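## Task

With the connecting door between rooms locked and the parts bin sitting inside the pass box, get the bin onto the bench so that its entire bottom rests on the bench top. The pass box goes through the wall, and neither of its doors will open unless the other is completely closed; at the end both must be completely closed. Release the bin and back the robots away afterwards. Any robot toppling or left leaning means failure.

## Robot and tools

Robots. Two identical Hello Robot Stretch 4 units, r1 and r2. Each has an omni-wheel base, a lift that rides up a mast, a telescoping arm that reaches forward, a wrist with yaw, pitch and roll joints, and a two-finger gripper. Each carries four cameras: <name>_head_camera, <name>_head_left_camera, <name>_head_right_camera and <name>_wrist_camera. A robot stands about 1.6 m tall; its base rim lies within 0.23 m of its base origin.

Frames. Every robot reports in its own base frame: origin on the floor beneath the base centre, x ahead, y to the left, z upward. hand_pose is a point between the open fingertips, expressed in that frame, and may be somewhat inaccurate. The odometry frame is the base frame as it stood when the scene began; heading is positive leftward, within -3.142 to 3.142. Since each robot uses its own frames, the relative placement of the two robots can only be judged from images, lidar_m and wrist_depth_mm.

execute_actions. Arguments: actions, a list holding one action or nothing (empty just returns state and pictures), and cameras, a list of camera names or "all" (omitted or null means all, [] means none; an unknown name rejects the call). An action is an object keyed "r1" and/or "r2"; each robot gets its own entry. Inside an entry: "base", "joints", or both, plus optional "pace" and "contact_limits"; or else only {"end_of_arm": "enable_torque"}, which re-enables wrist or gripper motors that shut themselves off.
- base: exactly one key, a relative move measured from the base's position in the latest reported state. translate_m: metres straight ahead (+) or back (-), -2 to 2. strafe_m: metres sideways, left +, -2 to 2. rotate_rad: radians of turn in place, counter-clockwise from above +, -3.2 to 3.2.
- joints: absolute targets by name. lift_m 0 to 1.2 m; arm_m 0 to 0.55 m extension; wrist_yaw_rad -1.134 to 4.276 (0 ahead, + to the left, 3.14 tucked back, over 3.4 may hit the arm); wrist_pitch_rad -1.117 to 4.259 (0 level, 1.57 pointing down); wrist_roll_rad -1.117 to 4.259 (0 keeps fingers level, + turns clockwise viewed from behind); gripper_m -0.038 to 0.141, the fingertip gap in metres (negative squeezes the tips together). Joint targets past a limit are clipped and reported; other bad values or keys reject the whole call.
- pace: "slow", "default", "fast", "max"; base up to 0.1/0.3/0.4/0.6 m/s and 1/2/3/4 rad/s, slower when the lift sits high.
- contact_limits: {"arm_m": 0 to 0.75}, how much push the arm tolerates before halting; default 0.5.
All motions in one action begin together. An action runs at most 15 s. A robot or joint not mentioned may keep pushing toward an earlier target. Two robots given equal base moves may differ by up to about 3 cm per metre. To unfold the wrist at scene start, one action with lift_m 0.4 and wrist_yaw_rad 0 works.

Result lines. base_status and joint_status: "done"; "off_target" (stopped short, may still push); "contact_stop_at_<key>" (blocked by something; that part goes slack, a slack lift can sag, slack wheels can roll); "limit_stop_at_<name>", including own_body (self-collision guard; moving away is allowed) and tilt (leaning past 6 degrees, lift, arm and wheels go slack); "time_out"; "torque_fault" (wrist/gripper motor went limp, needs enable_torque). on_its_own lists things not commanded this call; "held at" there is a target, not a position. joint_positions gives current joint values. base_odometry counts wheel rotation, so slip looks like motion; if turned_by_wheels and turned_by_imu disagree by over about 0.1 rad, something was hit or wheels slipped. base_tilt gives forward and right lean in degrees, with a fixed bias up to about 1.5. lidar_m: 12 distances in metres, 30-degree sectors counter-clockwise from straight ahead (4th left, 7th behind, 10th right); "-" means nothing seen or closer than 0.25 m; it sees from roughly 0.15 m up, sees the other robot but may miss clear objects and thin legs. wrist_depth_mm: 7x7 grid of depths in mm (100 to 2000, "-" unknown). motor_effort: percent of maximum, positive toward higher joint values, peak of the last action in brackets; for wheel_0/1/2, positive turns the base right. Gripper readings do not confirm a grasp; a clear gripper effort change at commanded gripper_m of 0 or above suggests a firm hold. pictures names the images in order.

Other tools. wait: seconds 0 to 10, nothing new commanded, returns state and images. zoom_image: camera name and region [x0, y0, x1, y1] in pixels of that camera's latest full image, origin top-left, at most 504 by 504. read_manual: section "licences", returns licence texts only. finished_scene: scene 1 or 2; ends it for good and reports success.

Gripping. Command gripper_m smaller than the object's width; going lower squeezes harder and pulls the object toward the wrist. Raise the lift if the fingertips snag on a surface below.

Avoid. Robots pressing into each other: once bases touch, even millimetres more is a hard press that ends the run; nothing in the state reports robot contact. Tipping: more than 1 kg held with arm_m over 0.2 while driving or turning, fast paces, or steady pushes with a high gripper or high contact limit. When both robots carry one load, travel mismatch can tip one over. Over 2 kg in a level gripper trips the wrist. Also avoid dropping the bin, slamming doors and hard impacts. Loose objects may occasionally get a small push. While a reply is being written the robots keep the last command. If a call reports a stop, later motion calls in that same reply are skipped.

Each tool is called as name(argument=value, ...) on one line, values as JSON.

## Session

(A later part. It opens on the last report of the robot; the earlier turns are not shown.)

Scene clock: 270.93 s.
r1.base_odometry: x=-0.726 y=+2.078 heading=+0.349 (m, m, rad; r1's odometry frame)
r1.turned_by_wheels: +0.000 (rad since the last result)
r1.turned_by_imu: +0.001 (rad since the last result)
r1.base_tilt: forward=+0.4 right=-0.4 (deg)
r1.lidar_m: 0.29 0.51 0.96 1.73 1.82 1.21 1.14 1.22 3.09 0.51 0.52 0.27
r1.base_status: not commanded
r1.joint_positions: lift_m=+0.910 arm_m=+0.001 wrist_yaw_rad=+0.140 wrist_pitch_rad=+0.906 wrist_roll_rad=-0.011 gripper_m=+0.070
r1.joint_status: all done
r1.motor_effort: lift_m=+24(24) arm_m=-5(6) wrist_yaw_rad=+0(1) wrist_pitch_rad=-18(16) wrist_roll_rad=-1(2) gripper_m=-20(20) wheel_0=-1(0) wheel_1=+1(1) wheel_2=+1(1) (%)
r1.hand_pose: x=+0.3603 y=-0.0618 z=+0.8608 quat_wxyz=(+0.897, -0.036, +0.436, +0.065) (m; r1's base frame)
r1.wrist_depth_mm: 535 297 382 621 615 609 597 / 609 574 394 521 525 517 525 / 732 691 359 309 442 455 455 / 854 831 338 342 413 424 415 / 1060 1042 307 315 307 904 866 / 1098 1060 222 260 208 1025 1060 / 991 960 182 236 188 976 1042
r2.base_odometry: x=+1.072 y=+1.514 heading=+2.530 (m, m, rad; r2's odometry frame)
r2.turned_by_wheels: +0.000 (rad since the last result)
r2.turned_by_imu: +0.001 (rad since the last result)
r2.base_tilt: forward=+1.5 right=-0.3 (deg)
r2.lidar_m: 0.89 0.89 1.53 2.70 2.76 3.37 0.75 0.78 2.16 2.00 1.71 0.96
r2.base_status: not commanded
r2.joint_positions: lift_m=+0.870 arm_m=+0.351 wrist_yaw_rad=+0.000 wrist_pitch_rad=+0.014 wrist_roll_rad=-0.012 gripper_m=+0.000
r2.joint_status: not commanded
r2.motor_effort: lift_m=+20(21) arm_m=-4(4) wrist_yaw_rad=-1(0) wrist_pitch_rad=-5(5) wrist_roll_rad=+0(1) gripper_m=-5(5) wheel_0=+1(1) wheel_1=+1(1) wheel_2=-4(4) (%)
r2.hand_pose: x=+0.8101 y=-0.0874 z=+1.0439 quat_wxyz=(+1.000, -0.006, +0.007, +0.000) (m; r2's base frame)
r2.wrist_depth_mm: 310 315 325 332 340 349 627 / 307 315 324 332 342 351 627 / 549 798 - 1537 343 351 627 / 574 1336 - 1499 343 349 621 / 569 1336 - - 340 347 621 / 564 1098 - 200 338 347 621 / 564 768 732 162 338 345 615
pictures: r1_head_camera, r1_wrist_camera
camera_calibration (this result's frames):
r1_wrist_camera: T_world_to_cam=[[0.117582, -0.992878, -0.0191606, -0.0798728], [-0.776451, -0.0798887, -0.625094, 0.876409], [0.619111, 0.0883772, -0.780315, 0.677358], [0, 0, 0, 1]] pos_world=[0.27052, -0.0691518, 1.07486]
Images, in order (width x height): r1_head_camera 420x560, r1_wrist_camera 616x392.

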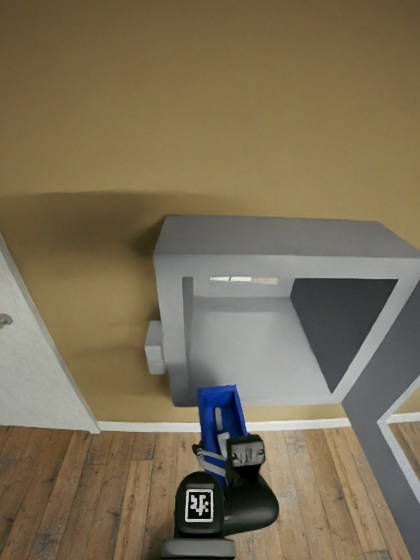

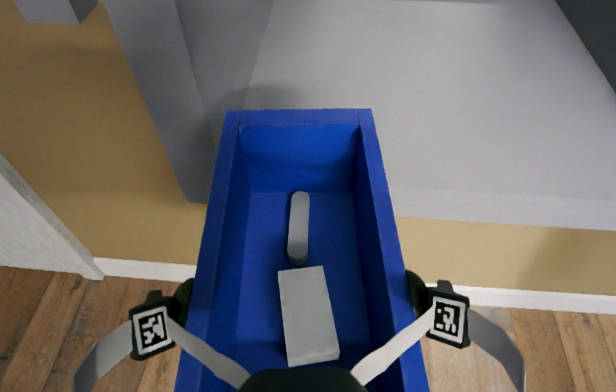

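execute_actions(actions=[{"r1": {"base": {"translate_m": -0.3}}}], cameras=["r1_head_left_camera", "r1_head_right_camera"])

Scene clock: 273.63 s.
r1.base_odometry: x=-1.008 y=+1.976 heading=+0.349 (m, m, rad; r1's odometry frame)
r1.turned_by_wheels: +0.000 (rad since the last result)
r1.turned_by_imu: +0.002 (rad since the last result)
r1.base_tilt: forward=+0.4 right=-0.4 (deg)
r1.lidar_m: 0.28 1.05 1.40 1.73 1.81 0.89 0.84 0.87 3.11 2.97 0.56 0.26
r1.base_status: done
r1.joint_positions: lift_m=+0.910 arm_m=+0.001 wrist_yaw_rad=+0.140 wrist_pitch_rad=+0.906 wrist_roll_rad=-0.011 gripper_m=+0.070
r1.joint_status: not commanded
r1.motor_effort: lift_m=+24(24) arm_m=-5(5) wrist_yaw_rad=+1(1) wrist_pitch_rad=-19(18) wrist_roll_rad=-1(1) gripper_m=-19(20) wheel_0=+0(1) wheel_1=+0(2) wheel_2=+0(9) (%)
r1.hand_pose: x=+0.3602 y=-0.0618 z=+0.8608 quat_wxyz=(+0.897, -0.036, +0.436, +0.065) (m; r1's base frame)
r1.wrist_depth_mm: 842 854 809 615 609 603 585 / 976 976 960 917 878 878 854 / 1138 1118 1042 309 1008 1025 1008 / 1308 1255 338 343 1138 1160 1138 / 1182 1229 309 317 307 1182 1182 / 1098 1078 223 262 208 1060 1098 / 991 991 182 236 187 976 991
r2.base_odometry: x=+1.072 y=+1.514 heading=+2.530 (m, m, rad; r2's odometry frame)
r2.turned_by_wheels: +0.000 (rad since the last result)
r2.turned_by_imu: +0.000 (rad since the last result)
r2.base_tilt: forward=+1.4 right=-0.5 (deg)
r2.lidar_m: 0.88 0.87 1.53 2.71 2.78 3.38 0.75 0.78 2.18 2.00 1.72 0.96
r2.base_status: not commanded
r2.joint_positions: lift_m=+0.870 arm_m=+0.351 wrist_yaw_rad=+0.000 wrist_pitch_rad=+0.014 wrist_roll_rad=-0.012 gripper_m=+0.000
r2.joint_status: not commanded
r2.motor_effort: lift_m=+21(20) arm_m=-4(4) wrist_yaw_rad=+1(1) wrist_pitch_rad=-6(6) wrist_roll_rad=+0(0) gripper_m=-7(5) wheel_0=+1(1) wheel_1=+0(0) wheel_2=-4(4) (%)
r2.hand_pose: x=+0.8101 y=-0.0874 z=+1.0439 quat_wxyz=(+1.000, -0.006, +0.007, +0.000) (m; r2's base frame)
r2.wrist_depth_mm: 309 317 325 332 340 351 627 / 309 317 325 332 342 349 621 / 549 809 - 1808 342 349 621 / 574 1336 - 1863 343 349 621 / 569 1336 - - 342 349 621 / 569 1098 - 200 340 347 621 / 564 768 741 162 338 347 621
pictures: r1_head_left_camera, r1_head_right_camera
Images, in order (width x height): r1_head_left_camera 420x672, r1_head_right_camera 420x672.

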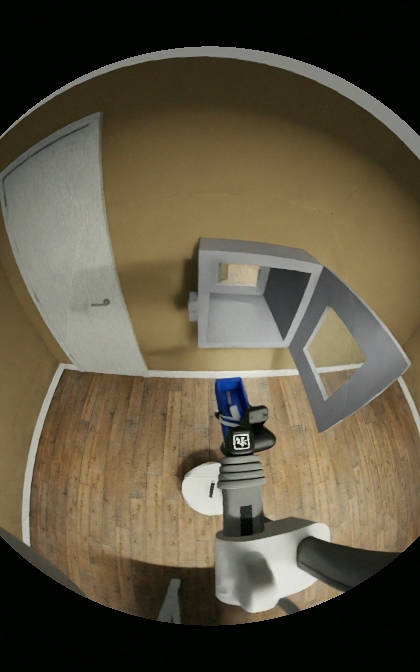

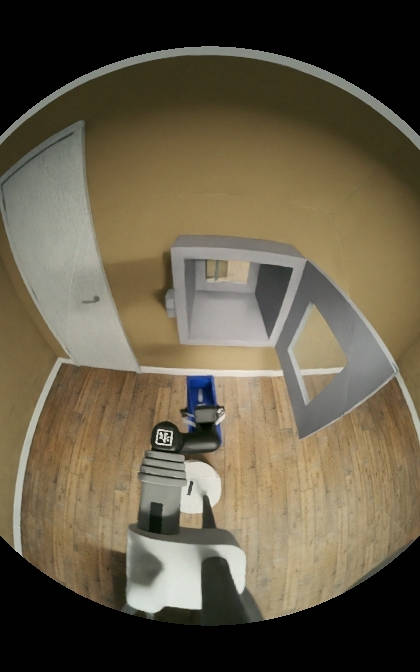

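execute_actions(actions=[{"r1": {"base": {"rotate_rad": 3.0}}}], cameras=["r1_head_left_camera", "r1_head_right_camera", "r1_head_camera"])

Scene clock: 277.03 s.
r1.base_odometry: x=-1.008 y=+1.976 heading=-2.934 (m, m, rad; r1's odometry frame)
r1.turned_by_wheels: +3.000 (rad since the last result)
r1.turned_by_imu: +3.078 (rad since the last result)
r1.base_tilt: forward=+0.4 right=-0.4 (deg)
r1.lidar_m: 0.27 0.85 3.24 2.96 0.54 0.64 0.80 0.82 1.24 1.74 1.76 0.25
r1.base_status: done
r1.joint_positions: lift_m=+0.910 arm_m=+0.001 wrist_yaw_rad=+0.140 wrist_pitch_rad=+0.905 wrist_roll_rad=-0.011 gripper_m=+0.070
r1.joint_status: not commanded
r1.motor_effort: lift_m=+23(24) arm_m=-5(5) wrist_yaw_rad=-1(1) wrist_pitch_rad=-18(18) wrist_roll_rad=-1(0) gripper_m=-18(20) wheel_0=+0(7) wheel_1=+1(5) wheel_2=+0(8) (%)
r1.hand_pose: x=+0.3604 y=-0.0617 z=+0.8609 quat_wxyz=(+0.897, -0.036, +0.436, +0.065) (m; r1's base frame)
r1.wrist_depth_mm: 654 640 640 668 683 - - / 1229 1756 1756 1708 1661 1708 1756 / 1464 1499 1464 307 1430 1499 1499 / 1366 1308 338 340 1255 1308 1308 / 1205 1205 307 310 307 1205 1205 / 1098 1098 222 260 208 1098 1078 / 1025 991 182 236 188 960 1008
r2.base_odometry: x=+1.072 y=+1.514 heading=+2.530 (m, m, rad; r2's odometry frame)
r2.turned_by_wheels: +0.000 (rad since the last result)
r2.turned_by_imu: +0.000 (rad since the last result)
r2.base_tilt: forward=+1.7 right=-0.4 (deg)
r2.lidar_m: 0.88 0.86 1.51 2.70 2.78 3.34 0.75 0.80 2.17 1.98 1.72 0.96
r2.base_status: not commanded
r2.joint_positions: lift_m=+0.870 arm_m=+0.351 wrist_yaw_rad=+0.000 wrist_pitch_rad=+0.014 wrist_roll_rad=-0.012 gripper_m=+0.000
r2.joint_status: not commanded
r2.motor_effort: lift_m=+21(20) arm_m=-4(4) wrist_yaw_rad=+1(1) wrist_pitch_rad=-5(6) wrist_roll_rad=+0(0) gripper_m=-6(7) wheel_0=+1(1) wheel_1=+1(1) wheel_2=-4(4) (%)
r2.hand_pose: x=+0.8101 y=-0.0874 z=+1.0439 quat_wxyz=(+1.000, -0.006, +0.007, +0.000) (m; r2's base frame)
r2.wrist_depth_mm: 309 317 325 332 340 349 627 / 307 315 324 332 340 349 621 / 549 809 - 1618 343 349 621 / 574 1336 - 1921 343 347 621 / 569 1336 - - 343 349 621 / 564 1118 - 200 340 345 621 / 559 768 741 162 338 345 621
pictures: r1_head_camera, r1_head_left_camera, r1_head_right_camera
Images, in order (width x height): r1_head_camera 420x560, r1_head_left_camera 420x672, r1_head_right_camera 420x672.

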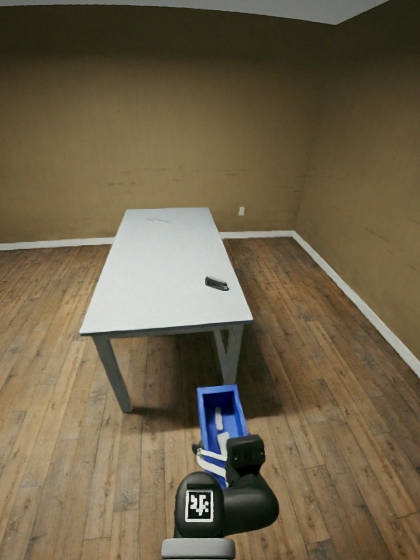

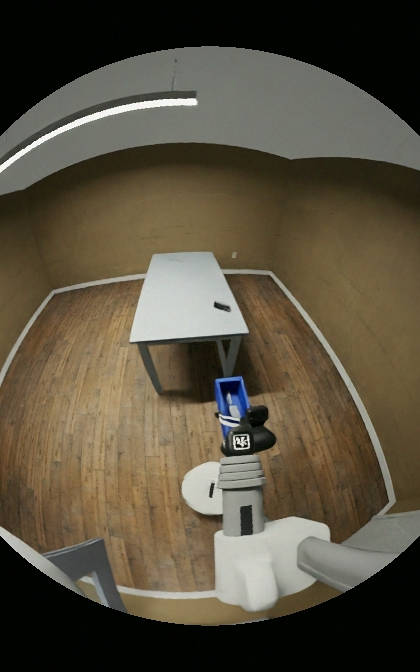

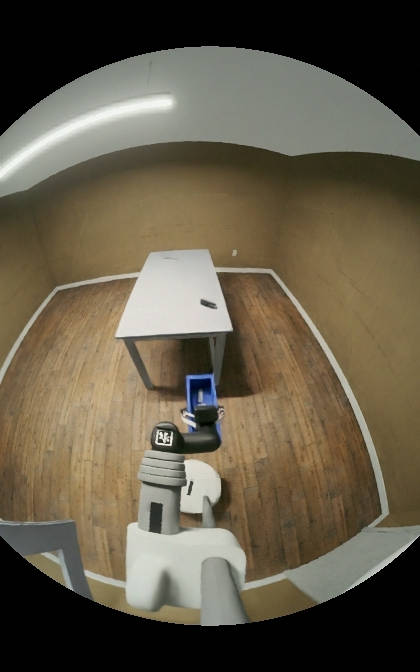

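execute_actions(actions=[{"r1": {"base": {"strafe_m": 0.26}}}], cameras=[])

execute_actions(actions=[{"r1": {"base": {"translate_m": 0.45}, "joints": {"arm_m": 0.15}}}], cameras=["r1_head_camera", "r1_wrist_camera"])

Scene clock: 280.97 s.
r1.base_odometry: x=-0.954 y=+1.721 heading=-2.934 (m, m, rad; r1's odometry frame)
r1.turned_by_wheels: +0.000 (rad since the last result)
r1.turned_by_imu: -0.001 (rad since the last result)
r1.base_tilt: forward=+0.4 right=-0.4 (deg)
r1.lidar_m: 0.31 0.82 2.95 2.70 1.76 0.39 0.67 0.84 1.36 1.99 2.03 0.26
r1.base_status: done
r1.joint_positions: lift_m=+0.910 arm_m=+0.001 wrist_yaw_rad=+0.140 wrist_pitch_rad=+0.906 wrist_roll_rad=-0.011 gripper_m=+0.070
r1.joint_status: not commanded
r1.motor_effort: lift_m=+23(24) arm_m=-5(5) wrist_yaw_rad=-1(1) wrist_pitch_rad=-17(18) wrist_roll_rad=+0(1) gripper_m=-20(19) wheel_0=+2(9) wheel_1=+0(8) wheel_2=+0(0) (%)
r1.hand_pose: x=+0.3603 y=-0.0617 z=+0.8608 quat_wxyz=(+0.897, -0.036, +0.436, +0.065) (m; r1's base frame)
r1.wrist_depth_mm: - 1921 615 634 627 627 668 / 1863 1708 1618 1708 1708 1661 1708 / 1499 1499 778 306 1464 1464 1537 / 1336 1336 338 340 1281 1281 1336 / 1205 1229 309 315 307 1229 1229 / 1118 1060 221 259 208 1060 1078 / 1025 960 182 236 188 976 1008
r2.base_odometry: x=+1.072 y=+1.514 heading=+2.530 (m, m, rad; r2's odometry frame)
r2.turned_by_wheels: +0.000 (rad since the last result)
r2.turned_by_imu: +0.000 (rad since the last result)
r2.base_tilt: forward=+1.5 right=-0.5 (deg)
r2.lidar_m: 0.87 0.85 1.53 2.71 2.79 3.37 0.76 0.79 2.18 2.00 1.74 0.96
r2.base_status: not commanded
r2.joint_positions: lift_m=+0.870 arm_m=+0.351 wrist_yaw_rad=+0.000 wrist_pitch_rad=+0.014 wrist_roll_rad=-0.012 gripper_m=+0.000
r2.joint_status: not commanded
r2.motor_effort: lift_m=+20(20) arm_m=-4(4) wrist_yaw_rad=+1(1) wrist_pitch_rad=-5(6) wrist_roll_rad=+0(0) gripper_m=-6(7) wheel_0=+1(1) wheel_1=+1(1) wheel_2=-4(4) (%)
r2.hand_pose: x=+0.8101 y=-0.0874 z=+1.0439 quat_wxyz=(+1.000, -0.006, +0.007, +0.000) (m; r2's base frame)
r2.wrist_depth_mm: 309 317 324 332 340 351 627 / 307 317 324 332 340 349 621 / 549 809 1661 - 342 351 627 / 574 1366 - - 343 347 621 / 569 1336 - - 342 349 621 / 559 1118 - 200 340 347 627 / 559 768 732 162 338 347 615
pictures: none
No camera images: the call's "cameras" was empty. Leave "cameras" out to get every camera's image.

Scene clock: 283.93 s.
r1.base_odometry: x=-1.395 y=+1.628 heading=-2.934 (m, m, rad; r1's odometry frame)
r1.turned_by_wheels: +0.000 (rad since the last result)
r1.turned_by_imu: -0.001 (rad since the last result)
r1.base_tilt: forward=+0.5 right=-0.4 (deg)
r1.lidar_m: 0.32 0.37 3.04 2.73 2.51 0.74 0.84 1.31 1.90 1.92 0.65 0.34
r1.base_status: done
r1.joint_positions: lift_m=+0.910 arm_m=+0.149 wrist_yaw_rad=+0.140 wrist_pitch_rad=+0.906 wrist_roll_rad=-0.011 gripper_m=+0.070
r1.joint_status: all done
r1.motor_effort: lift_m=+23(23) arm_m=+5(7) wrist_yaw_rad=+0(1) wrist_pitch_rad=-18(20) wrist_roll_rad=-1(1) gripper_m=-19(19) wheel_0=+1(3) wheel_1=+0(7) wheel_2=+0(9) (%)
r1.hand_pose: x=+0.5085 y=-0.0617 z=+0.8609 quat_wxyz=(+0.897, -0.036, +0.436, +0.065) (m; r1's base frame)
r1.wrist_depth_mm: - 591 591 585 585 585 1863 / 521 504 500 504 500 504 496 / 445 442 421 307 427 433 375 / 392 394 340 342 370 387 384 / 351 349 309 314 309 347 349 / 315 314 221 259 208 312 315 / 291 282 182 235 188 281 289
r2.base_odometry: x=+1.072 y=+1.514 heading=+2.530 (m, m, rad; r2's odometry frame)
r2.turned_by_wheels: +0.000 (rad since the last result)
r2.turned_by_imu: +0.000 (rad since the last result)
r2.base_tilt: forward=+1.6 right=-0.3 (deg)
r2.lidar_m: 0.89 0.89 1.55 2.71 2.80 3.36 0.76 0.78 2.18 1.99 1.72 0.95
r2.base_status: not commanded
r2.joint_positions: lift_m=+0.870 arm_m=+0.351 wrist_yaw_rad=+0.000 wrist_pitch_rad=+0.014 wrist_roll_rad=-0.012 gripper_m=+0.000
r2.joint_status: not commanded
r2.motor_effort: lift_m=+20(20) arm_m=-4(4) wrist_yaw_rad=+0(1) wrist_pitch_rad=-6(5) wrist_roll_rad=+1(1) gripper_m=-6(6) wheel_0=+1(1) wheel_1=+1(1) wheel_2=-4(4) (%)
r2.hand_pose: x=+0.8101 y=-0.0874 z=+1.0439 quat_wxyz=(+1.000, -0.006, +0.007, +0.000) (m; r2's base frame)
r2.wrist_depth_mm: 309 317 324 330 342 351 621 / 309 317 324 332 342 349 621 / 549 809 - - 343 349 621 / 569 1336 - - 343 349 621 / 569 1336 - - 342 349 621 / 569 1098 - 200 338 347 621 / 559 768 741 162 338 347 615
pictures: r1_head_camera, r1_wrist_camera
camera_calibration (this result's frames):
r1_wrist_camera: T_world_to_cam=[[0.117827, -0.992849, -0.0191643, -0.0973646], [-0.776417, -0.0800757, -0.625112, 0.991501], [0.619107, 0.0885346, -0.7803, 0.585694], [0, 0, 0, 1]] pos_world=[0.418683, -0.0691274, 1.07495]
Images, in order (width x height): r1_head_camera 420x560, r1_wrist_camera 616x392.

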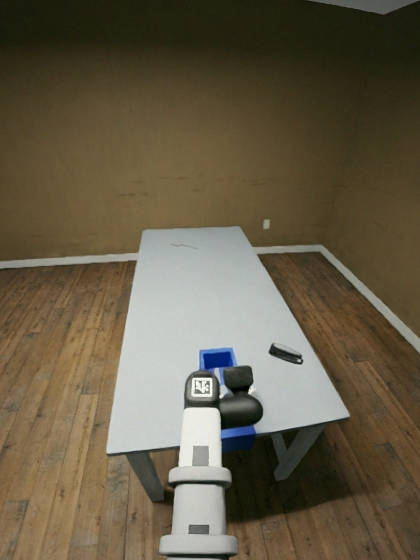

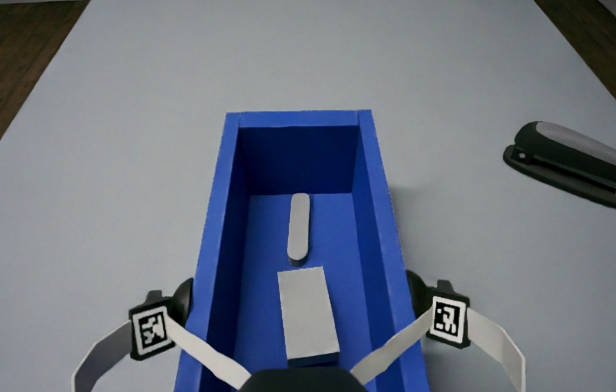

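execute_actions(actions=[{"r1": {"joints": {"arm_m": 0.40}, "pace": "slow"}}], cameras=["r1_head_camera"])

Scene clock: 288.03 s.
r1.base_odometry: x=-1.395 y=+1.628 heading=-2.934 (m, m, rad; r1's odometry frame)
r1.turned_by_wheels: +0.000 (rad since the last result)
r1.turned_by_imu: +0.001 (rad since the last result)
r1.base_tilt: forward=+0.4 right=-0.4 (deg)
r1.lidar_m: 0.36 0.37 3.02 2.74 2.54 0.75 0.84 1.30 1.90 1.93 0.66 0.42
r1.base_status: not commanded
r1.joint_positions: lift_m=+0.910 arm_m=+0.399 wrist_yaw_rad=+0.140 wrist_pitch_rad=+0.906 wrist_roll_rad=-0.011 gripper_m=+0.070
r1.joint_status: all done
r1.motor_effort: lift_m=+23(23) arm_m=+5(5) wrist_yaw_rad=+0(0) wrist_pitch_rad=-19(16) wrist_roll_rad=-1(1) gripper_m=-20(20) wheel_0=+1(1) wheel_1=+0(0) wheel_2=+0(0) (%)
r1.hand_pose: x=+0.7584 y=-0.0617 z=+0.8609 quat_wxyz=(+0.897, -0.036, +0.436, +0.065) (m; r1's base frame)
r1.wrist_depth_mm: 640 591 585 585 580 580 - / 508 500 500 500 496 504 508 / 439 439 415 306 424 439 433 / 392 387 336 342 370 384 387 / 347 351 310 315 309 345 345 / 319 310 223 260 208 309 314 / 290 282 182 236 188 279 287
r2.base_odometry: x=+1.072 y=+1.514 heading=+2.530 (m, m, rad; r2's odometry frame)
r2.turned_by_wheels: +0.000 (rad since the last result)
r2.turned_by_imu: +0.000 (rad since the last result)
r2.base_tilt: forward=+1.5 right=-0.5 (deg)
r2.lidar_m: 0.88 0.87 1.51 2.72 2.79 3.36 0.75 0.78 2.16 2.01 1.73 0.96
r2.base_status: not commanded
r2.joint_positions: lift_m=+0.870 arm_m=+0.351 wrist_yaw_rad=+0.000 wrist_pitch_rad=+0.014 wrist_roll_rad=-0.012 gripper_m=+0.000
r2.joint_status: not commanded
r2.motor_effort: lift_m=+21(21) arm_m=-4(4) wrist_yaw_rad=+1(0) wrist_pitch_rad=-5(6) wrist_roll_rad=+1(0) gripper_m=-5(6) wheel_0=+1(1) wheel_1=+1(1) wheel_2=-4(4) (%)
r2.hand_pose: x=+0.8101 y=-0.0874 z=+1.0439 quat_wxyz=(+1.000, -0.006, +0.007, +0.000) (m; r2's base frame)
r2.wrist_depth_mm: 310 317 324 334 343 349 627 / 309 315 324 332 340 349 621 / 549 809 - - 343 349 621 / 574 1336 - - 343 349 621 / 569 1336 - - 342 349 621 / 569 1118 - 200 340 347 621 / 559 778 741 162 338 345 621
pictures: r1_head_camera
Images, in order (width x height): r1_head_camera 420x560.

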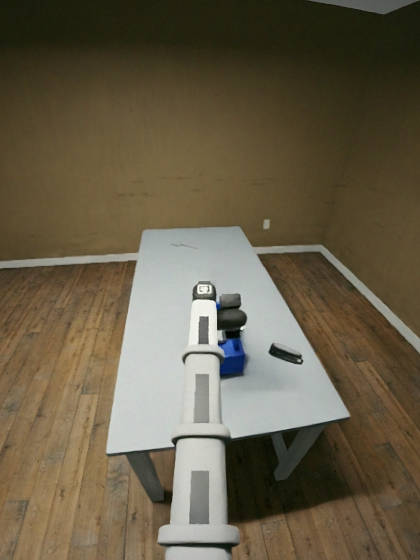

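execute_actions(actions=[{"r1": {"joints": {"lift_m": 0.872}, "pace": "slow"}}], cameras=["r1_wrist_camera"])

Scene clock: 289.43 s.
r1.base_odometry: x=-1.395 y=+1.628 heading=-2.934 (m, m, rad; r1's odometry frame)
r1.turned_by_wheels: +0.000 (rad since the last result)
r1.turned_by_imu: +0.000 (rad since the last result)
r1.base_tilt: forward=+0.4 right=-0.4 (deg)
r1.lidar_m: 0.36 0.37 3.02 2.73 2.54 0.76 0.86 1.33 1.91 1.94 0.69 0.41
r1.base_status: not commanded
r1.joint_positions: lift_m=+0.873 arm_m=+0.399 wrist_yaw_rad=+0.139 wrist_pitch_rad=+0.894 wrist_roll_rad=-0.011 gripper_m=+0.070
r1.joint_status: all done
r1.motor_effort: lift_m=+8(24) arm_m=+5(6) wrist_yaw_rad=+4(3) wrist_pitch_rad=+15(15) wrist_roll_rad=-1(1) gripper_m=-14(20) wheel_0=+1(1) wheel_1=+0(0) wheel_2=-1(1) (%)
r1.hand_pose: x=+0.7610 y=-0.0616 z=+0.8262 quat_wxyz=(+0.899, -0.035, +0.431, +0.065) (m; r1's base frame)
r1.wrist_depth_mm: 564 559 549 554 554 554 - / 473 469 469 469 466 466 466 / 407 407 327 310 397 404 407 / 359 359 330 340 342 357 357 / 320 322 297 309 303 320 320 / 293 286 224 257 206 285 290 / 265 255 180 237 184 256 264
r2.base_odometry: x=+1.072 y=+1.514 heading=+2.530 (m, m, rad; r2's odometry frame)
r2.turned_by_wheels: +0.000 (rad since the last result)
r2.turned_by_imu: +0.000 (rad since the last result)
r2.base_tilt: forward=+1.5 right=-0.4 (deg)
r2.lidar_m: 0.89 0.86 1.51 2.70 2.78 3.37 0.74 0.78 2.17 2.00 1.71 0.96
r2.base_status: not commanded
r2.joint_positions: lift_m=+0.870 arm_m=+0.351 wrist_yaw_rad=+0.000 wrist_pitch_rad=+0.014 wrist_roll_rad=-0.012 gripper_m=+0.000
r2.joint_status: not commanded
r2.motor_effort: lift_m=+20(20) arm_m=-4(4) wrist_yaw_rad=+0(0) wrist_pitch_rad=-6(6) wrist_roll_rad=+0(1) gripper_m=-6(6) wheel_0=+1(1) wheel_1=+1(1) wheel_2=-4(4) (%)
r2.hand_pose: x=+0.8101 y=-0.0874 z=+1.0439 quat_wxyz=(+1.000, -0.006, +0.007, +0.000) (m; r2's base frame)
r2.wrist_depth_mm: 309 317 324 332 340 349 627 / 309 315 324 332 342 349 627 / 549 798 - - 343 349 621 / 574 1336 - - 342 347 615 / 564 1336 - - 342 347 621 / 564 1118 - 200 340 347 621 / 554 768 741 162 338 347 615
pictures: r1_wrist_camera
camera_calibration (this result's frames):
r1_wrist_camera: T_world_to_cam=[[0.116821, -0.992963, -0.0194119, -0.126687], [-0.769282, -0.0781087, -0.634116, 1.16798], [0.628138, 0.0890115, -0.772994, 0.389428], [0, 0, 0, 1]] pos_world=[0.668689, -0.0692296, 1.0392]
Images, in order (width x height): r1_wrist_camera 616x392.

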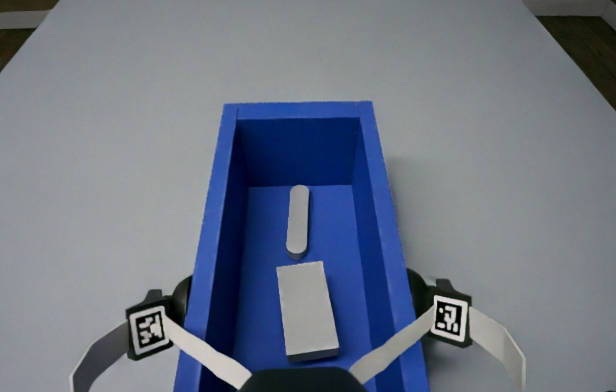

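execute_actions(actions=[{"r1": {"joints": {"gripper_m": 0.135}}}], cameras=[])

execute_actions(actions=[{"r1": {"joints": {"lift_m": 0.98}}}], cameras=[])

execute_actions(actions=[{"r1": {"joints": {"arm_m": 0.0, "wrist_pitch_rad": 0.0, "wrist_yaw_rad": 0.0, "gripper_m": 0.0}}}], cameras=["r1_head_camera"])

Scene clock: 291.60 s.
r1.base_odometry: x=-1.395 y=+1.628 heading=-2.934 (m, m, rad; r1's odometry frame)
r1.turned_by_wheels: +0.000 (rad since the last result)
r1.turned_by_imu: +0.000 (rad since the last result)
r1.base_tilt: forward=+0.4 right=-0.4 (deg)
r1.lidar_m: 0.36 0.37 3.02 2.74 2.58 0.77 0.84 1.31 1.89 1.93 0.66 0.43
r1.base_status: not commanded
r1.joint_positions: lift_m=+0.872 arm_m=+0.399 wrist_yaw_rad=+0.139 wrist_pitch_rad=+0.899 wrist_roll_rad=-0.011 gripper_m=+0.135
r1.joint_status: all done
r1.motor_effort: lift_m=+14(14) arm_m=+5(5) wrist_yaw_rad=+2(5) wrist_pitch_rad=+0(24) wrist_roll_rad=-2(1) gripper_m=+0(14) wheel_0=+0(1) wheel_1=+0(0) wheel_2=-2(2) (%)
r1.hand_pose: x=+0.7600 y=-0.0616 z=+0.8249 quat_wxyz=(+0.898, -0.035, +0.433, +0.065) (m; r1's base frame)
r1.wrist_depth_mm: 539 535 535 535 530 535 1863 / 459 455 455 452 449 452 452 / 397 394 325 317 382 394 392 / 349 349 320 329 322 349 347 / 312 312 289 297 266 312 310 / 287 208 219 251 199 208 282 / 259 255 181 148 195 254 256
r2.base_odometry: x=+1.072 y=+1.514 heading=+2.530 (m, m, rad; r2's odometry frame)
r2.turned_by_wheels: +0.000 (rad since the last result)
r2.turned_by_imu: +0.000 (rad since the last result)
r2.base_tilt: forward=+1.6 right=-0.4 (deg)
r2.lidar_m: 0.88 0.90 1.54 2.71 2.76 3.35 0.74 0.78 2.16 2.00 1.70 0.95
r2.base_status: not commanded
r2.joint_positions: lift_m=+0.870 arm_m=+0.351 wrist_yaw_rad=+0.000 wrist_pitch_rad=+0.014 wrist_roll_rad=-0.012 gripper_m=+0.000
r2.joint_status: not commanded
r2.motor_effort: lift_m=+20(20) arm_m=-4(4) wrist_yaw_rad=+0(0) wrist_pitch_rad=-6(6) wrist_roll_rad=+0(0) gripper_m=-6(5) wheel_0=+1(1) wheel_1=+1(1) wheel_2=-4(4) (%)
r2.hand_pose: x=+0.8101 y=-0.0874 z=+1.0439 quat_wxyz=(+1.000, -0.006, +0.007, +0.000) (m; r2's base frame)
r2.wrist_depth_mm: 309 317 324 332 342 351 627 / 309 315 325 332 340 349 627 / 549 809 - - 343 349 621 / 574 1366 - - 343 349 627 / 569 1336 - - 342 347 621 / 564 1098 - 200 340 349 621 / 559 768 741 162 338 347 615
pictures: none
No camera images: the call's "cameras" was empty. Leave "cameras" out to get every camera's image.

Scene clock: 293.07 s.
r1.base_odometry: x=-1.395 y=+1.628 heading=-2.934 (m, m, rad; r1's odometry frame)
r1.turned_by_wheels: +0.000 (rad since the last result)
r1.turned_by_imu: +0.000 (rad since the last result)
r1.base_tilt: forward=+0.4 right=-0.4 (deg)
r1.lidar_m: 0.36 0.38 3.04 2.73 2.53 0.76 0.85 1.30 1.89 1.90 0.63 0.40
r1.base_status: not commanded
r1.joint_positions: lift_m=+0.980 arm_m=+0.399 wrist_yaw_rad=+0.140 wrist_pitch_rad=+0.901 wrist_roll_rad=-0.011 gripper_m=+0.135
r1.joint_status: all done
r1.motor_effort: lift_m=+21(22) arm_m=+5(6) wrist_yaw_rad=+1(2) wrist_pitch_rad=-5(5) wrist_roll_rad=-1(0) gripper_m=+1(0) wheel_0=+1(1) wheel_1=+0(0) wheel_2=-2(2) (%)
r1.hand_pose: x=+0.7595 y=-0.0617 z=+0.9318 quat_wxyz=(+0.898, -0.035, +0.434, +0.065) (m; r1's base frame)
r1.wrist_depth_mm: - 732 732 732 741 778 - / 1808 621 621 621 627 621 1808 / 559 549 544 544 539 544 1499 / 484 480 473 392 480 480 480 / 436 430 427 418 424 433 433 / 397 209 377 382 312 377 389 / 357 353 349 151 347 351 355
r2.base_odometry: x=+1.072 y=+1.514 heading=+2.530 (m, m, rad; r2's odometry frame)
r2.turned_by_wheels: +0.000 (rad since the last result)
r2.turned_by_imu: +0.000 (rad since the last result)
r2.base_tilt: forward=+1.5 right=-0.3 (deg)
r2.lidar_m: 0.88 0.88 1.55 2.71 2.78 3.35 0.75 0.77 2.16 2.01 1.75 0.94
r2.base_status: not commanded
r2.joint_positions: lift_m=+0.870 arm_m=+0.351 wrist_yaw_rad=+0.000 wrist_pitch_rad=+0.014 wrist_roll_rad=-0.012 gripper_m=+0.000
r2.joint_status: not commanded
r2.motor_effort: lift_m=+20(21) arm_m=-4(4) wrist_yaw_rad=+0(0) wrist_pitch_rad=-6(6) wrist_roll_rad=+0(0) gripper_m=-5(6) wheel_0=+1(1) wheel_1=+1(1) wheel_2=-4(4) (%)
r2.hand_pose: x=+0.8101 y=-0.0874 z=+1.0439 quat_wxyz=(+1.000, -0.006, +0.007, +0.000) (m; r2's base frame)
r2.wrist_depth_mm: 309 317 325 332 342 351 621 / 309 317 324 332 342 351 627 / 549 809 - - 342 349 621 / 574 1336 - - 342 347 621 / 569 1336 - - 342 349 621 / 564 1118 - 200 338 349 621 / 564 778 741 162 338 347 621
pictures: none
No camera images: the call's "cameras" was empty. Leave "cameras" out to get every camera's image.

Scene clock: 295.37 s.
r1.base_odometry: x=-1.395 y=+1.628 heading=-2.934 (m, m, rad; r1's odometry frame)
r1.turned_by_wheels: +0.000 (rad since the last result)
r1.turned_by_imu: +0.000 (rad since the last result)
r1.base_tilt: forward=+0.4 right=-0.4 (deg)
r1.lidar_m: 0.37 0.38 3.04 2.73 2.55 0.75 0.85 1.29 1.89 1.93 0.66 0.40
r1.base_status: not commanded
r1.joint_positions: lift_m=+0.980 arm_m=+0.001 wrist_yaw_rad=+0.000 wrist_pitch_rad=+0.003 wrist_roll_rad=-0.011 gripper_m=+0.000
r1.joint_status: all done
r1.motor_effort: lift_m=+21(21) arm_m=-5(9) wrist_yaw_rad=+0(2) wrist_pitch_rad=-9(14) wrist_roll_rad=-1(2) gripper_m=-3(4) wheel_0=+1(1) wheel_1=+0(0) wheel_2=-2(2) (%)
r1.hand_pose: x=+0.4603 y=-0.0874 z=+1.1573 quat_wxyz=(+1.000, -0.006, +0.001, +0.000) (m; r1's base frame)
r1.wrist_depth_mm: - - - - - - - / - - - - - - - / - - - - - - - / - - - - - - - / - - - - - - - / - - 1499 202 - - - / - 1182 891 186 866 - -
r2.base_odometry: x=+1.072 y=+1.514 heading=+2.530 (m, m, rad; r2's odometry frame)
r2.turned_by_wheels: +0.000 (rad since the last result)
r2.turned_by_imu: +0.000 (rad since the last result)
r2.base_tilt: forward=+1.6 right=-0.4 (deg)
r2.lidar_m: 0.89 0.88 1.52 2.70 2.77 3.37 0.74 0.81 2.16 2.01 1.72 0.95
r2.base_status: not commanded
r2.joint_positions: lift_m=+0.870 arm_m=+0.351 wrist_yaw_rad=+0.000 wrist_pitch_rad=+0.014 wrist_roll_rad=-0.012 gripper_m=+0.000
r2.joint_status: not commanded
r2.motor_effort: lift_m=+20(20) arm_m=-4(4) wrist_yaw_rad=+0(1) wrist_pitch_rad=-5(5) wrist_roll_rad=+0(1) gripper_m=-6(6) wheel_0=+1(1) wheel_1=+1(1) wheel_2=-4(4) (%)
r2.hand_pose: x=+0.8101 y=-0.0874 z=+1.0439 quat_wxyz=(+1.000, -0.006, +0.007, +0.000) (m; r2's base frame)
r2.wrist_depth_mm: 309 317 325 334 342 351 627 / 309 317 325 330 342 349 627 / 544 798 - - 342 349 621 / 574 1336 - - 343 347 621 / 569 1336 - - 342 349 621 / 564 1118 - 199 338 347 621 / 559 759 732 162 338 347 621
pictures: r1_head_camera
Images, in order (width x height): r1_head_camera 420x560.

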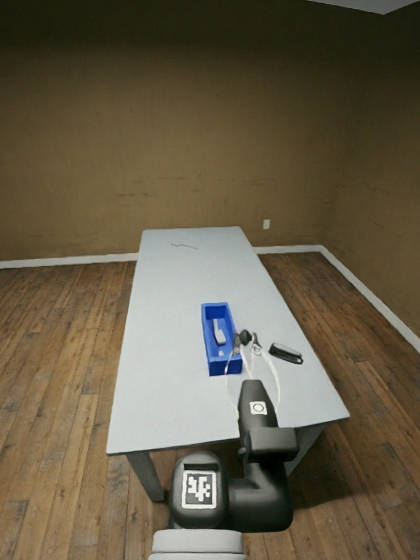

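execute_actions(actions=[{"r1": {"base": {"rotate_rad": -3.0}, "joints": {"lift_m": 0.72}, "pace": "fast"}}], cameras=["r1_head_camera", "r1_head_right_camera"])

Scene clock: 302.17 s.
r1.base_odometry: x=-1.395 y=+1.628 heading=+0.350 (m, m, rad; r1's odometry frame)
r1.turned_by_wheels: -3.000 (rad since the last result)
r1.turned_by_imu: -3.076 (rad since the last result)
r1.base_tilt: forward=+0.4 right=-0.4 (deg)
r1.lidar_m: 1.19 1.56 2.01 1.91 0.56 0.38 0.37 0.38 2.94 2.74 2.21 0.78
r1.base_status: done
r1.joint_positions: lift_m=+0.720 arm_m=+0.001 wrist_yaw_rad=+0.000 wrist_pitch_rad=+0.002 wrist_roll_rad=-0.011 gripper_m=+0.000
r1.joint_status: all done
r1.motor_effort: lift_m=+17(20) arm_m=-5(5) wrist_yaw_rad=+0(0) wrist_pitch_rad=-7(10) wrist_roll_rad=-1(1) gripper_m=-5(4) wheel_0=+2(4) wheel_1=+0(7) wheel_2=+0(7) (%)
r1.hand_pose: x=+0.4603 y=-0.0874 z=+0.8977 quat_wxyz=(+1.000, -0.006, +0.001, +0.000) (m; r1's base frame)
r1.wrist_depth_mm: 1255 1255 1281 1281 1308 554 1281 / 1255 1229 1118 1160 976 530 1308 / 1255 1281 1464 1576 1098 535 1308 / 1281 1255 1618 - 1078 539 1336 / 1205 1229 1255 1336 1042 549 1281 / 1255 1229 1098 202 741 549 1336 / 1255 1255 1281 186 1255 517 1281
r2.base_odometry: x=+1.072 y=+1.514 heading=+2.530 (m, m, rad; r2's odometry frame)
r2.turned_by_wheels: +0.000 (rad since the last result)
r2.turned_by_imu: +0.001 (rad since the last result)
r2.base_tilt: forward=+1.5 right=-0.5 (deg)
r2.lidar_m: 0.89 0.88 1.54 2.70 2.79 3.36 0.75 0.78 2.16 2.01 1.75 0.96
r2.base_status: not commanded
r2.joint_positions: lift_m=+0.870 arm_m=+0.351 wrist_yaw_rad=+0.000 wrist_pitch_rad=+0.014 wrist_roll_rad=-0.012 gripper_m=+0.000
r2.joint_status: not commanded
r2.motor_effort: lift_m=+20(20) arm_m=-4(4) wrist_yaw_rad=-1(0) wrist_pitch_rad=-6(6) wrist_roll_rad=+0(0) gripper_m=-5(6) wheel_0=+1(1) wheel_1=+1(1) wheel_2=-4(4) (%)
r2.hand_pose: x=+0.8101 y=-0.0874 z=+1.0439 quat_wxyz=(+1.000, -0.006, +0.007, +0.000) (m; r2's base frame)
r2.wrist_depth_mm: 309 317 324 334 343 351 621 / 309 317 324 332 340 349 621 / 549 809 - - 342 349 621 / 574 1308 - - 343 351 621 / 569 1336 - - 343 349 621 / 564 1118 - 200 338 347 621 / 559 768 741 162 338 347 621
pictures: r1_head_camera, r1_head_right_camera
Images, in order (width x height): r1_head_camera 420x560, r1_head_right_camera 420x672.

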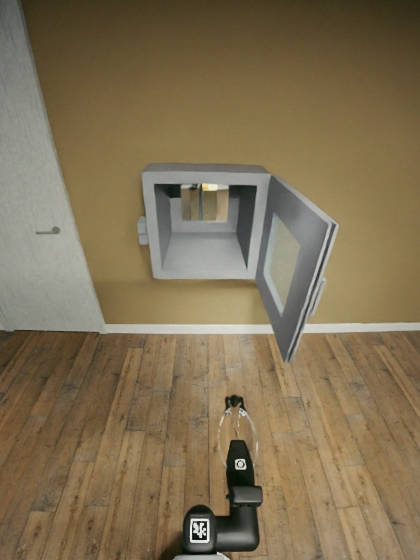

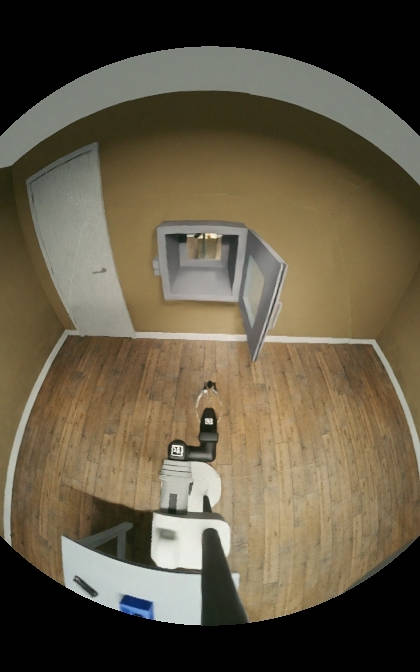

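execute_actions(actions=[{"r1": {"base": {"strafe_m": -0.33}, "joints": {"lift_m": 0.69}, "pace": "fast"}}], cameras=[])

execute_actions(actions=[{"r1": {"joints": {"arm_m": 0.53}, "pace": "fast"}}], cameras=["r1_head_camera"])

Scene clock: 306.13 s.
r1.base_odometry: x=-1.282 y=+1.318 heading=+0.350 (m, m, rad; r1's odometry frame)
r1.turned_by_wheels: +0.000 (rad since the last result)
r1.turned_by_imu: +0.002 (rad since the last result)
r1.base_tilt: forward=+0.4 right=-0.4 (deg)
r1.lidar_m: 0.69 1.34 2.11 2.24 0.53 0.40 0.41 2.88 2.57 2.41 2.19 1.58
r1.base_status: done
r1.joint_positions: lift_m=+0.690 arm_m=+0.001 wrist_yaw_rad=+0.000 wrist_pitch_rad=+0.002 wrist_roll_rad=-0.011 gripper_m=+0.000
r1.joint_status: all done
r1.motor_effort: lift_m=+16(19) arm_m=-5(5) wrist_yaw_rad=+0(0) wrist_pitch_rad=-9(8) wrist_roll_rad=-2(1) gripper_m=-4(3) wheel_0=+0(9) wheel_1=+1(12) wheel_2=-1(1) (%)
r1.hand_pose: x=+0.4603 y=-0.0874 z=+0.8677 quat_wxyz=(+1.000, -0.006, +0.001, +0.000) (m; r1's base frame)
r1.wrist_depth_mm: 1229 1255 1281 1255 1281 1308 1366 / 1182 1160 1078 1336 1255 1281 1308 / 1078 1499 1537 1281 1308 1336 1336 / 1078 1464 - 1308 1308 1308 1308 / 1118 1255 1060 1336 1255 1308 1336 / 1255 1255 1281 202 1308 1308 1308 / 1281 1255 480 186 1308 1308 1336
r2.base_odometry: x=+1.072 y=+1.514 heading=+2.530 (m, m, rad; r2's odometry frame)
r2.turned_by_wheels: +0.000 (rad since the last result)
r2.turned_by_imu: +0.000 (rad since the last result)
r2.base_tilt: forward=+1.5 right=-0.5 (deg)
r2.lidar_m: 0.88 0.88 1.53 2.70 2.77 3.37 0.74 0.79 2.18 1.98 1.72 0.96
r2.base_status: not commanded
r2.joint_positions: lift_m=+0.870 arm_m=+0.351 wrist_yaw_rad=+0.000 wrist_pitch_rad=+0.014 wrist_roll_rad=-0.012 gripper_m=+0.000
r2.joint_status: not commanded
r2.motor_effort: lift_m=+20(20) arm_m=-3(4) wrist_yaw_rad=+0(2) wrist_pitch_rad=-6(6) wrist_roll_rad=+1(0) gripper_m=-6(6) wheel_0=+1(1) wheel_1=+1(1) wheel_2=-4(4) (%)
r2.hand_pose: x=+0.8101 y=-0.0874 z=+1.0439 quat_wxyz=(+1.000, -0.006, +0.007, +0.000) (m; r2's base frame)
r2.wrist_depth_mm: 309 317 324 332 342 351 627 / 309 317 324 332 342 349 627 / 549 809 - - 343 349 627 / 574 1336 - - 343 349 621 / 564 1336 - - 342 349 621 / 569 1118 - 200 340 347 621 / 559 778 741 162 338 347 615
pictures: none
No camera images: the call's "cameras" was empty. Leave "cameras" out to get every camera's image.

Scene clock: 308.83 s.
r1.base_odometry: x=-1.282 y=+1.318 heading=+0.349 (m, m, rad; r1's odometry frame)
r1.turned_by_wheels: +0.000 (rad since the last result)
r1.turned_by_imu: +0.046 (rad since the last result)
r1.base_tilt: forward=+0.3 right=-0.4 (deg)
r1.lidar_m: 0.70 1.37 2.21 2.23 0.50 0.36 0.47 2.88 2.51 2.43 2.12 1.56
r1.base_status: not commanded
r1.joint_positions: lift_m=+0.690 arm_m=+0.528 wrist_yaw_rad=-0.006 wrist_pitch_rad=+0.002 wrist_roll_rad=-0.011 gripper_m=+0.000
r1.joint_status: all done
r1.on_its_own: wrist_yaw_rad is at rest, and its effort (+18) is outside its rest range (-13 to +13)
r1.motor_effort: lift_m=+21(22) arm_m=+13(19) wrist_yaw_rad=+18(20) wrist_pitch_rad=-8(9) wrist_roll_rad=-1(1) gripper_m=-4(6) wheel_0=+4(14) wheel_1=+2(8) wheel_2=-12(20) (%)
r1.hand_pose: x=+0.9865 y=-0.0892 z=+0.8674 quat_wxyz=(+1.000, -0.006, +0.001, -0.003) (m; r1's base frame)
r1.wrist_depth_mm: - - - - 768 768 788 / - - - - 768 778 768 / - - - - 768 788 768 / - - - - 778 778 788 / - - - - 788 778 778 / - - - - 768 788 788 / - - - - 158 778 788
r2.base_odometry: x=+1.072 y=+1.514 heading=+2.530 (m, m, rad; r2's odometry frame)
r2.turned_by_wheels: +0.000 (rad since the last result)
r2.turned_by_imu: +0.000 (rad since the last result)
r2.base_tilt: forward=+1.4 right=-0.6 (deg)
r2.lidar_m: 0.90 0.89 1.51 2.71 2.78 3.37 0.75 0.78 2.18 1.99 1.72 0.95
r2.base_status: not commanded
r2.joint_positions: lift_m=+0.870 arm_m=+0.351 wrist_yaw_rad=+0.000 wrist_pitch_rad=+0.014 wrist_roll_rad=-0.012 gripper_m=+0.000
r2.joint_status: not commanded
r2.motor_effort: lift_m=+20(20) arm_m=-4(4) wrist_yaw_rad=+1(0) wrist_pitch_rad=-6(6) wrist_roll_rad=+0(0) gripper_m=-6(5) wheel_0=+1(1) wheel_1=+1(1) wheel_2=-4(4) (%)
r2.hand_pose: x=+0.8101 y=-0.0874 z=+1.0439 quat_wxyz=(+1.000, -0.006, +0.007, +0.000) (m; r2's base frame)
r2.wrist_depth_mm: 309 317 324 332 342 349 621 / 309 315 324 330 342 349 627 / 544 809 - - 342 349 621 / 574 1366 - - 343 349 621 / 569 1336 - - 343 349 621 / 564 1060 - 199 342 347 627 / 564 768 732 162 338 347 621
pictures: r1_head_camera
Images, in order (width x height): r1_head_camera 420x560.

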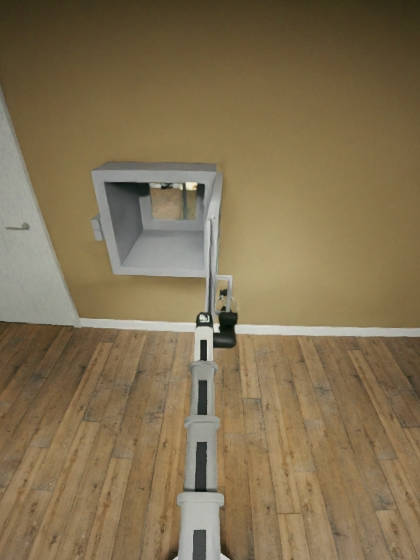

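execute_actions(actions=[{"r1": {"base": {"strafe_m": 0.30}}}], cameras=["r1_head_camera"])

Scene clock: 311.57 s.
r1.base_odometry: x=-1.385 y=+1.600 heading=+0.349 (m, m, rad; r1's odometry frame)
r1.turned_by_wheels: +0.000 (rad since the last result)
r1.turned_by_imu: -0.003 (rad since the last result)
r1.base_tilt: forward=+0.4 right=-0.5 (deg)
r1.lidar_m: 1.11 1.61 2.03 1.94 0.51 0.38 0.35 0.37 2.88 2.72 2.14 1.55
r1.base_status: done
r1.joint_positions: lift_m=+0.690 arm_m=+0.529 wrist_yaw_rad=+0.000 wrist_pitch_rad=+0.002 wrist_roll_rad=-0.011 gripper_m=+0.000
r1.joint_status: not commanded
r1.motor_effort: lift_m=+21(21) arm_m=+5(13) wrist_yaw_rad=+1(30) wrist_pitch_rad=-8(6) wrist_roll_rad=-1(1) gripper_m=-3(7) wheel_0=+2(15) wheel_1=-1(10) wheel_2=-1(10) (%)
r1.hand_pose: x=+0.9884 y=-0.0875 z=+0.8674 quat_wxyz=(+1.000, -0.006, +0.001, +0.000) (m; r1's base frame)
r1.wrist_depth_mm: 421 640 741 759 517 768 778 / 413 699 1078 1118 525 778 768 / 415 683 1098 - 525 778 788 / 415 676 1118 - 521 788 778 / 415 668 1042 1118 517 768 788 / 415 433 452 202 517 539 778 / 415 433 442 186 496 788 788
r2.base_odometry: x=+1.072 y=+1.514 heading=+2.530 (m, m, rad; r2's odometry frame)
r2.turned_by_wheels: +0.000 (rad since the last result)
r2.turned_by_imu: +0.000 (rad since the last result)
r2.base_tilt: forward=+1.5 right=-0.5 (deg)
r2.lidar_m: 0.89 0.88 1.52 2.70 2.78 3.34 0.74 0.78 2.18 1.99 1.71 0.94
r2.base_status: not commanded
r2.joint_positions: lift_m=+0.870 arm_m=+0.351 wrist_yaw_rad=+0.000 wrist_pitch_rad=+0.014 wrist_roll_rad=-0.012 gripper_m=+0.000
r2.joint_status: not commanded
r2.motor_effort: lift_m=+20(20) arm_m=-4(4) wrist_yaw_rad=+0(0) wrist_pitch_rad=-5(6) wrist_roll_rad=+1(0) gripper_m=-6(6) wheel_0=+1(1) wheel_1=+1(1) wheel_2=-4(4) (%)
r2.hand_pose: x=+0.8101 y=-0.0874 z=+1.0439 quat_wxyz=(+1.000, -0.006, +0.007, +0.000) (m; r2's base frame)
r2.wrist_depth_mm: 310 315 324 332 342 351 621 / 309 317 324 332 340 351 621 / 549 798 946 1008 343 347 627 / 569 891 - 1060 343 349 621 / 569 891 - 1042 343 349 621 / 564 878 946 200 342 349 621 / 564 778 741 162 338 347 621
pictures: r1_head_camera
Images, in order (width x height): r1_head_camera 420x560.

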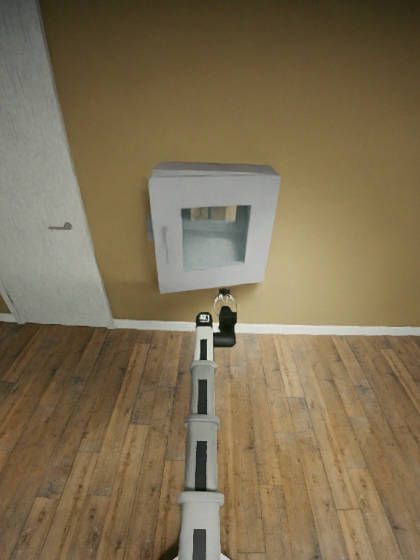

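execute_actions(actions=[{"r1": {"base": {"translate_m": 0.17}, "pace": "slow"}}], cameras=["r1_head_camera", "r1_wrist_camera"])

Scene clock: 314.93 s.
r1.base_odometry: x=-1.225 y=+1.658 heading=+0.349 (m, m, rad; r1's odometry frame)
r1.turned_by_wheels: +0.000 (rad since the last result)
r1.turned_by_imu: +0.000 (rad since the last result)
r1.base_tilt: forward=+0.4 right=-0.4 (deg)
r1.lidar_m: 1.08 1.19 1.95 1.93 0.74 0.52 0.52 0.55 2.86 2.75 1.92 1.14
r1.base_status: done
r1.joint_positions: lift_m=+0.690 arm_m=+0.529 wrist_yaw_rad=+0.000 wrist_pitch_rad=+0.002 wrist_roll_rad=-0.011 gripper_m=+0.000
r1.joint_status: not commanded
r1.motor_effort: lift_m=+21(21) arm_m=+5(5) wrist_yaw_rad=+1(1) wrist_pitch_rad=-9(7) wrist_roll_rad=+0(1) gripper_m=-3(5) wheel_0=+1(1) wheel_1=+3(5) wheel_2=-3(6) (%)
r1.hand_pose: x=+0.9884 y=-0.0875 z=+0.8674 quat_wxyz=(+1.000, -0.006, +0.001, +0.000) (m; r1's base frame)
r1.wrist_depth_mm: 375 640 741 759 668 375 609 / 375 691 960 946 798 375 609 / 377 668 - - 820 375 621 / 377 683 - - 820 377 609 / 379 668 946 946 798 377 609 / 377 379 379 202 377 377 621 / 379 379 377 186 375 375 621
r2.base_odometry: x=+1.072 y=+1.514 heading=+2.530 (m, m, rad; r2's odometry frame)
r2.turned_by_wheels: +0.000 (rad since the last result)
r2.turned_by_imu: +0.000 (rad since the last result)
r2.base_tilt: forward=+1.6 right=-0.5 (deg)
r2.lidar_m: 0.89 0.87 1.54 2.71 2.80 3.36 0.76 0.78 2.14 1.99 1.72 0.96
r2.base_status: not commanded
r2.joint_positions: lift_m=+0.870 arm_m=+0.351 wrist_yaw_rad=+0.000 wrist_pitch_rad=+0.014 wrist_roll_rad=-0.012 gripper_m=+0.000
r2.joint_status: not commanded
r2.motor_effort: lift_m=+20(20) arm_m=-4(4) wrist_yaw_rad=+0(1) wrist_pitch_rad=-5(5) wrist_roll_rad=+1(0) gripper_m=-6(6) wheel_0=+1(1) wheel_1=+1(1) wheel_2=-4(4) (%)
r2.hand_pose: x=+0.8101 y=-0.0874 z=+1.0439 quat_wxyz=(+1.000, -0.006, +0.007, +0.000) (m; r2's base frame)
r2.wrist_depth_mm: 309 317 325 332 343 349 627 / 309 315 324 330 343 349 621 / 554 809 891 904 343 349 627 / 574 878 - 931 342 347 615 / 569 878 - 931 343 349 621 / 564 878 891 200 340 347 621 / 564 778 741 162 338 347 627
pictures: r1_head_camera, r1_wrist_camera
camera_calibration (this result's frames):
r1_wrist_camera: T_world_to_cam=[[0.00117264, -0.999579, -0.0289986, -0.0561562], [0.00844884, 0.0290075, -0.999543, 0.924721], [0.999964, 0.000927103, 0.0084793, -0.772374], [0, 0, 0, 1]] pos_world=[0.764599, -0.0822404, 0.92922]
Images, in order (width x height): r1_head_camera 420x560, r1_wrist_camera 616x392.

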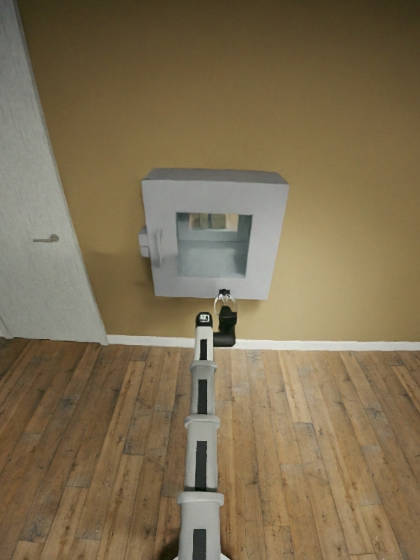

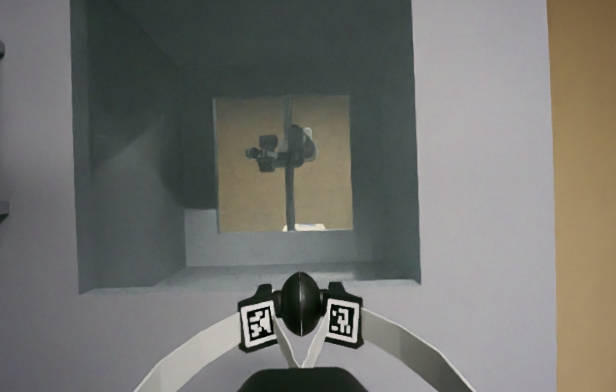

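execute_actions(actions=[{"r1": {"base": {"translate_m": 0.16}, "pace": "slow"}}], cameras=["r1_head_camera", "r1_wrist_camera"])

Scene clock: 318.07 s.
r1.base_odometry: x=-1.075 y=+1.713 heading=+0.347 (m, m, rad; r1's odometry frame)
r1.turned_by_wheels: -0.002 (rad since the last result)
r1.turned_by_imu: +0.016 (rad since the last result)
r1.base_tilt: forward=+0.3 right=-0.4 (deg)
r1.lidar_m: 0.93 1.01 1.77 1.91 2.03 0.71 0.65 3.23 2.86 2.77 1.65 0.98
r1.base_status: done
r1.joint_positions: lift_m=+0.690 arm_m=+0.529 wrist_yaw_rad=-0.025 wrist_pitch_rad=+0.002 wrist_roll_rad=-0.011 gripper_m=+0.000
r1.joint_status: not commanded
r1.on_its_own: wrist_yaw_rad is at rest, and its effort (+72) is outside its rest range (-13 to +13)
r1.motor_effort: lift_m=+21(22) arm_m=+8(8) wrist_yaw_rad=+72(73) wrist_pitch_rad=-7(7) wrist_roll_rad=-1(1) gripper_m=+0(3) wheel_0=+1(5) wheel_1=+0(16) wheel_2=-26(27) (%)
r1.hand_pose: x=+0.9857 y=-0.0946 z=+0.8675 quat_wxyz=(+1.000, -0.006, +0.001, -0.012) (m; r1's base frame)
r1.wrist_depth_mm: 466 647 741 759 707 251 226 / 449 676 788 - 798 253 225 / 449 661 - - 809 424 226 / 445 668 - - 798 427 226 / 442 654 809 798 798 433 226 / 436 569 591 207 185 252 227 / 224 224 224 157 226 227 228
r2.base_odometry: x=+1.072 y=+1.514 heading=+2.530 (m, m, rad; r2's odometry frame)
r2.turned_by_wheels: +0.000 (rad since the last result)
r2.turned_by_imu: +0.000 (rad since the last result)
r2.base_tilt: forward=+1.3 right=-0.3 (deg)
r2.lidar_m: 0.88 0.85 1.52 2.71 2.76 3.37 0.75 0.80 2.17 1.99 1.71 0.93
r2.base_status: not commanded
r2.joint_positions: lift_m=+0.870 arm_m=+0.351 wrist_yaw_rad=+0.000 wrist_pitch_rad=+0.014 wrist_roll_rad=-0.012 gripper_m=+0.000
r2.joint_status: not commanded
r2.motor_effort: lift_m=+20(20) arm_m=-4(4) wrist_yaw_rad=+1(1) wrist_pitch_rad=-5(6) wrist_roll_rad=+1(0) gripper_m=-7(5) wheel_0=+1(1) wheel_1=+1(1) wheel_2=-4(4) (%)
r2.hand_pose: x=+0.8101 y=-0.0874 z=+1.0439 quat_wxyz=(+1.000, -0.006, +0.007, +0.000) (m; r2's base frame)
r2.wrist_depth_mm: 310 317 324 332 342 349 627 / 309 317 324 332 342 351 621 / 549 809 878 904 343 349 621 / 574 878 - 917 342 349 621 / 569 866 - 931 342 349 621 / 564 866 904 200 340 347 621 / 559 778 741 162 340 347 615
pictures: r1_head_camera, r1_wrist_camera
camera_calibration (this result's frames):
r1_wrist_camera: T_world_to_cam=[[-0.0233918, -0.999306, -0.0289987, -0.0389738], [0.00932557, 0.0287873, -0.999542, 0.924111], [0.999683, -0.0236516, 0.0086457, -0.771791], [0, 0, 0, 1]] pos_world=[0.762017, -0.0838035, 0.92923]
Images, in order (width x height): r1_head_camera 420x560, r1_wrist_camera 616x392.

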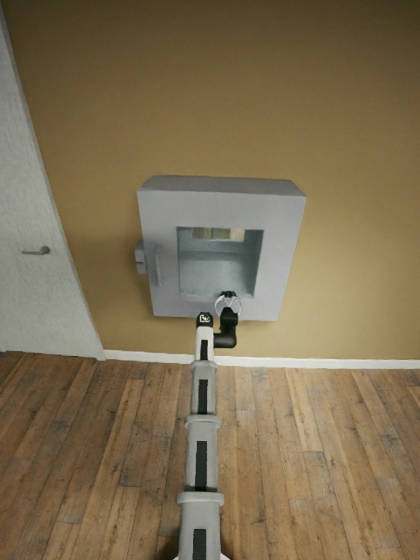

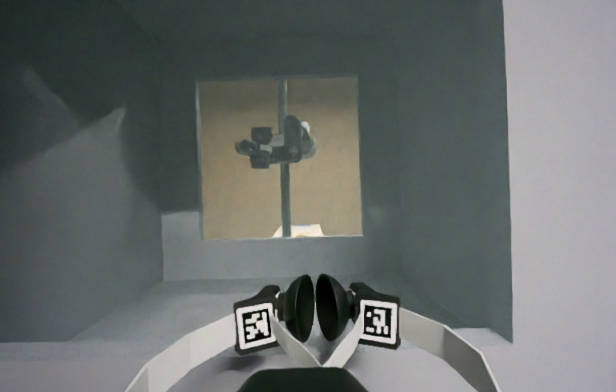

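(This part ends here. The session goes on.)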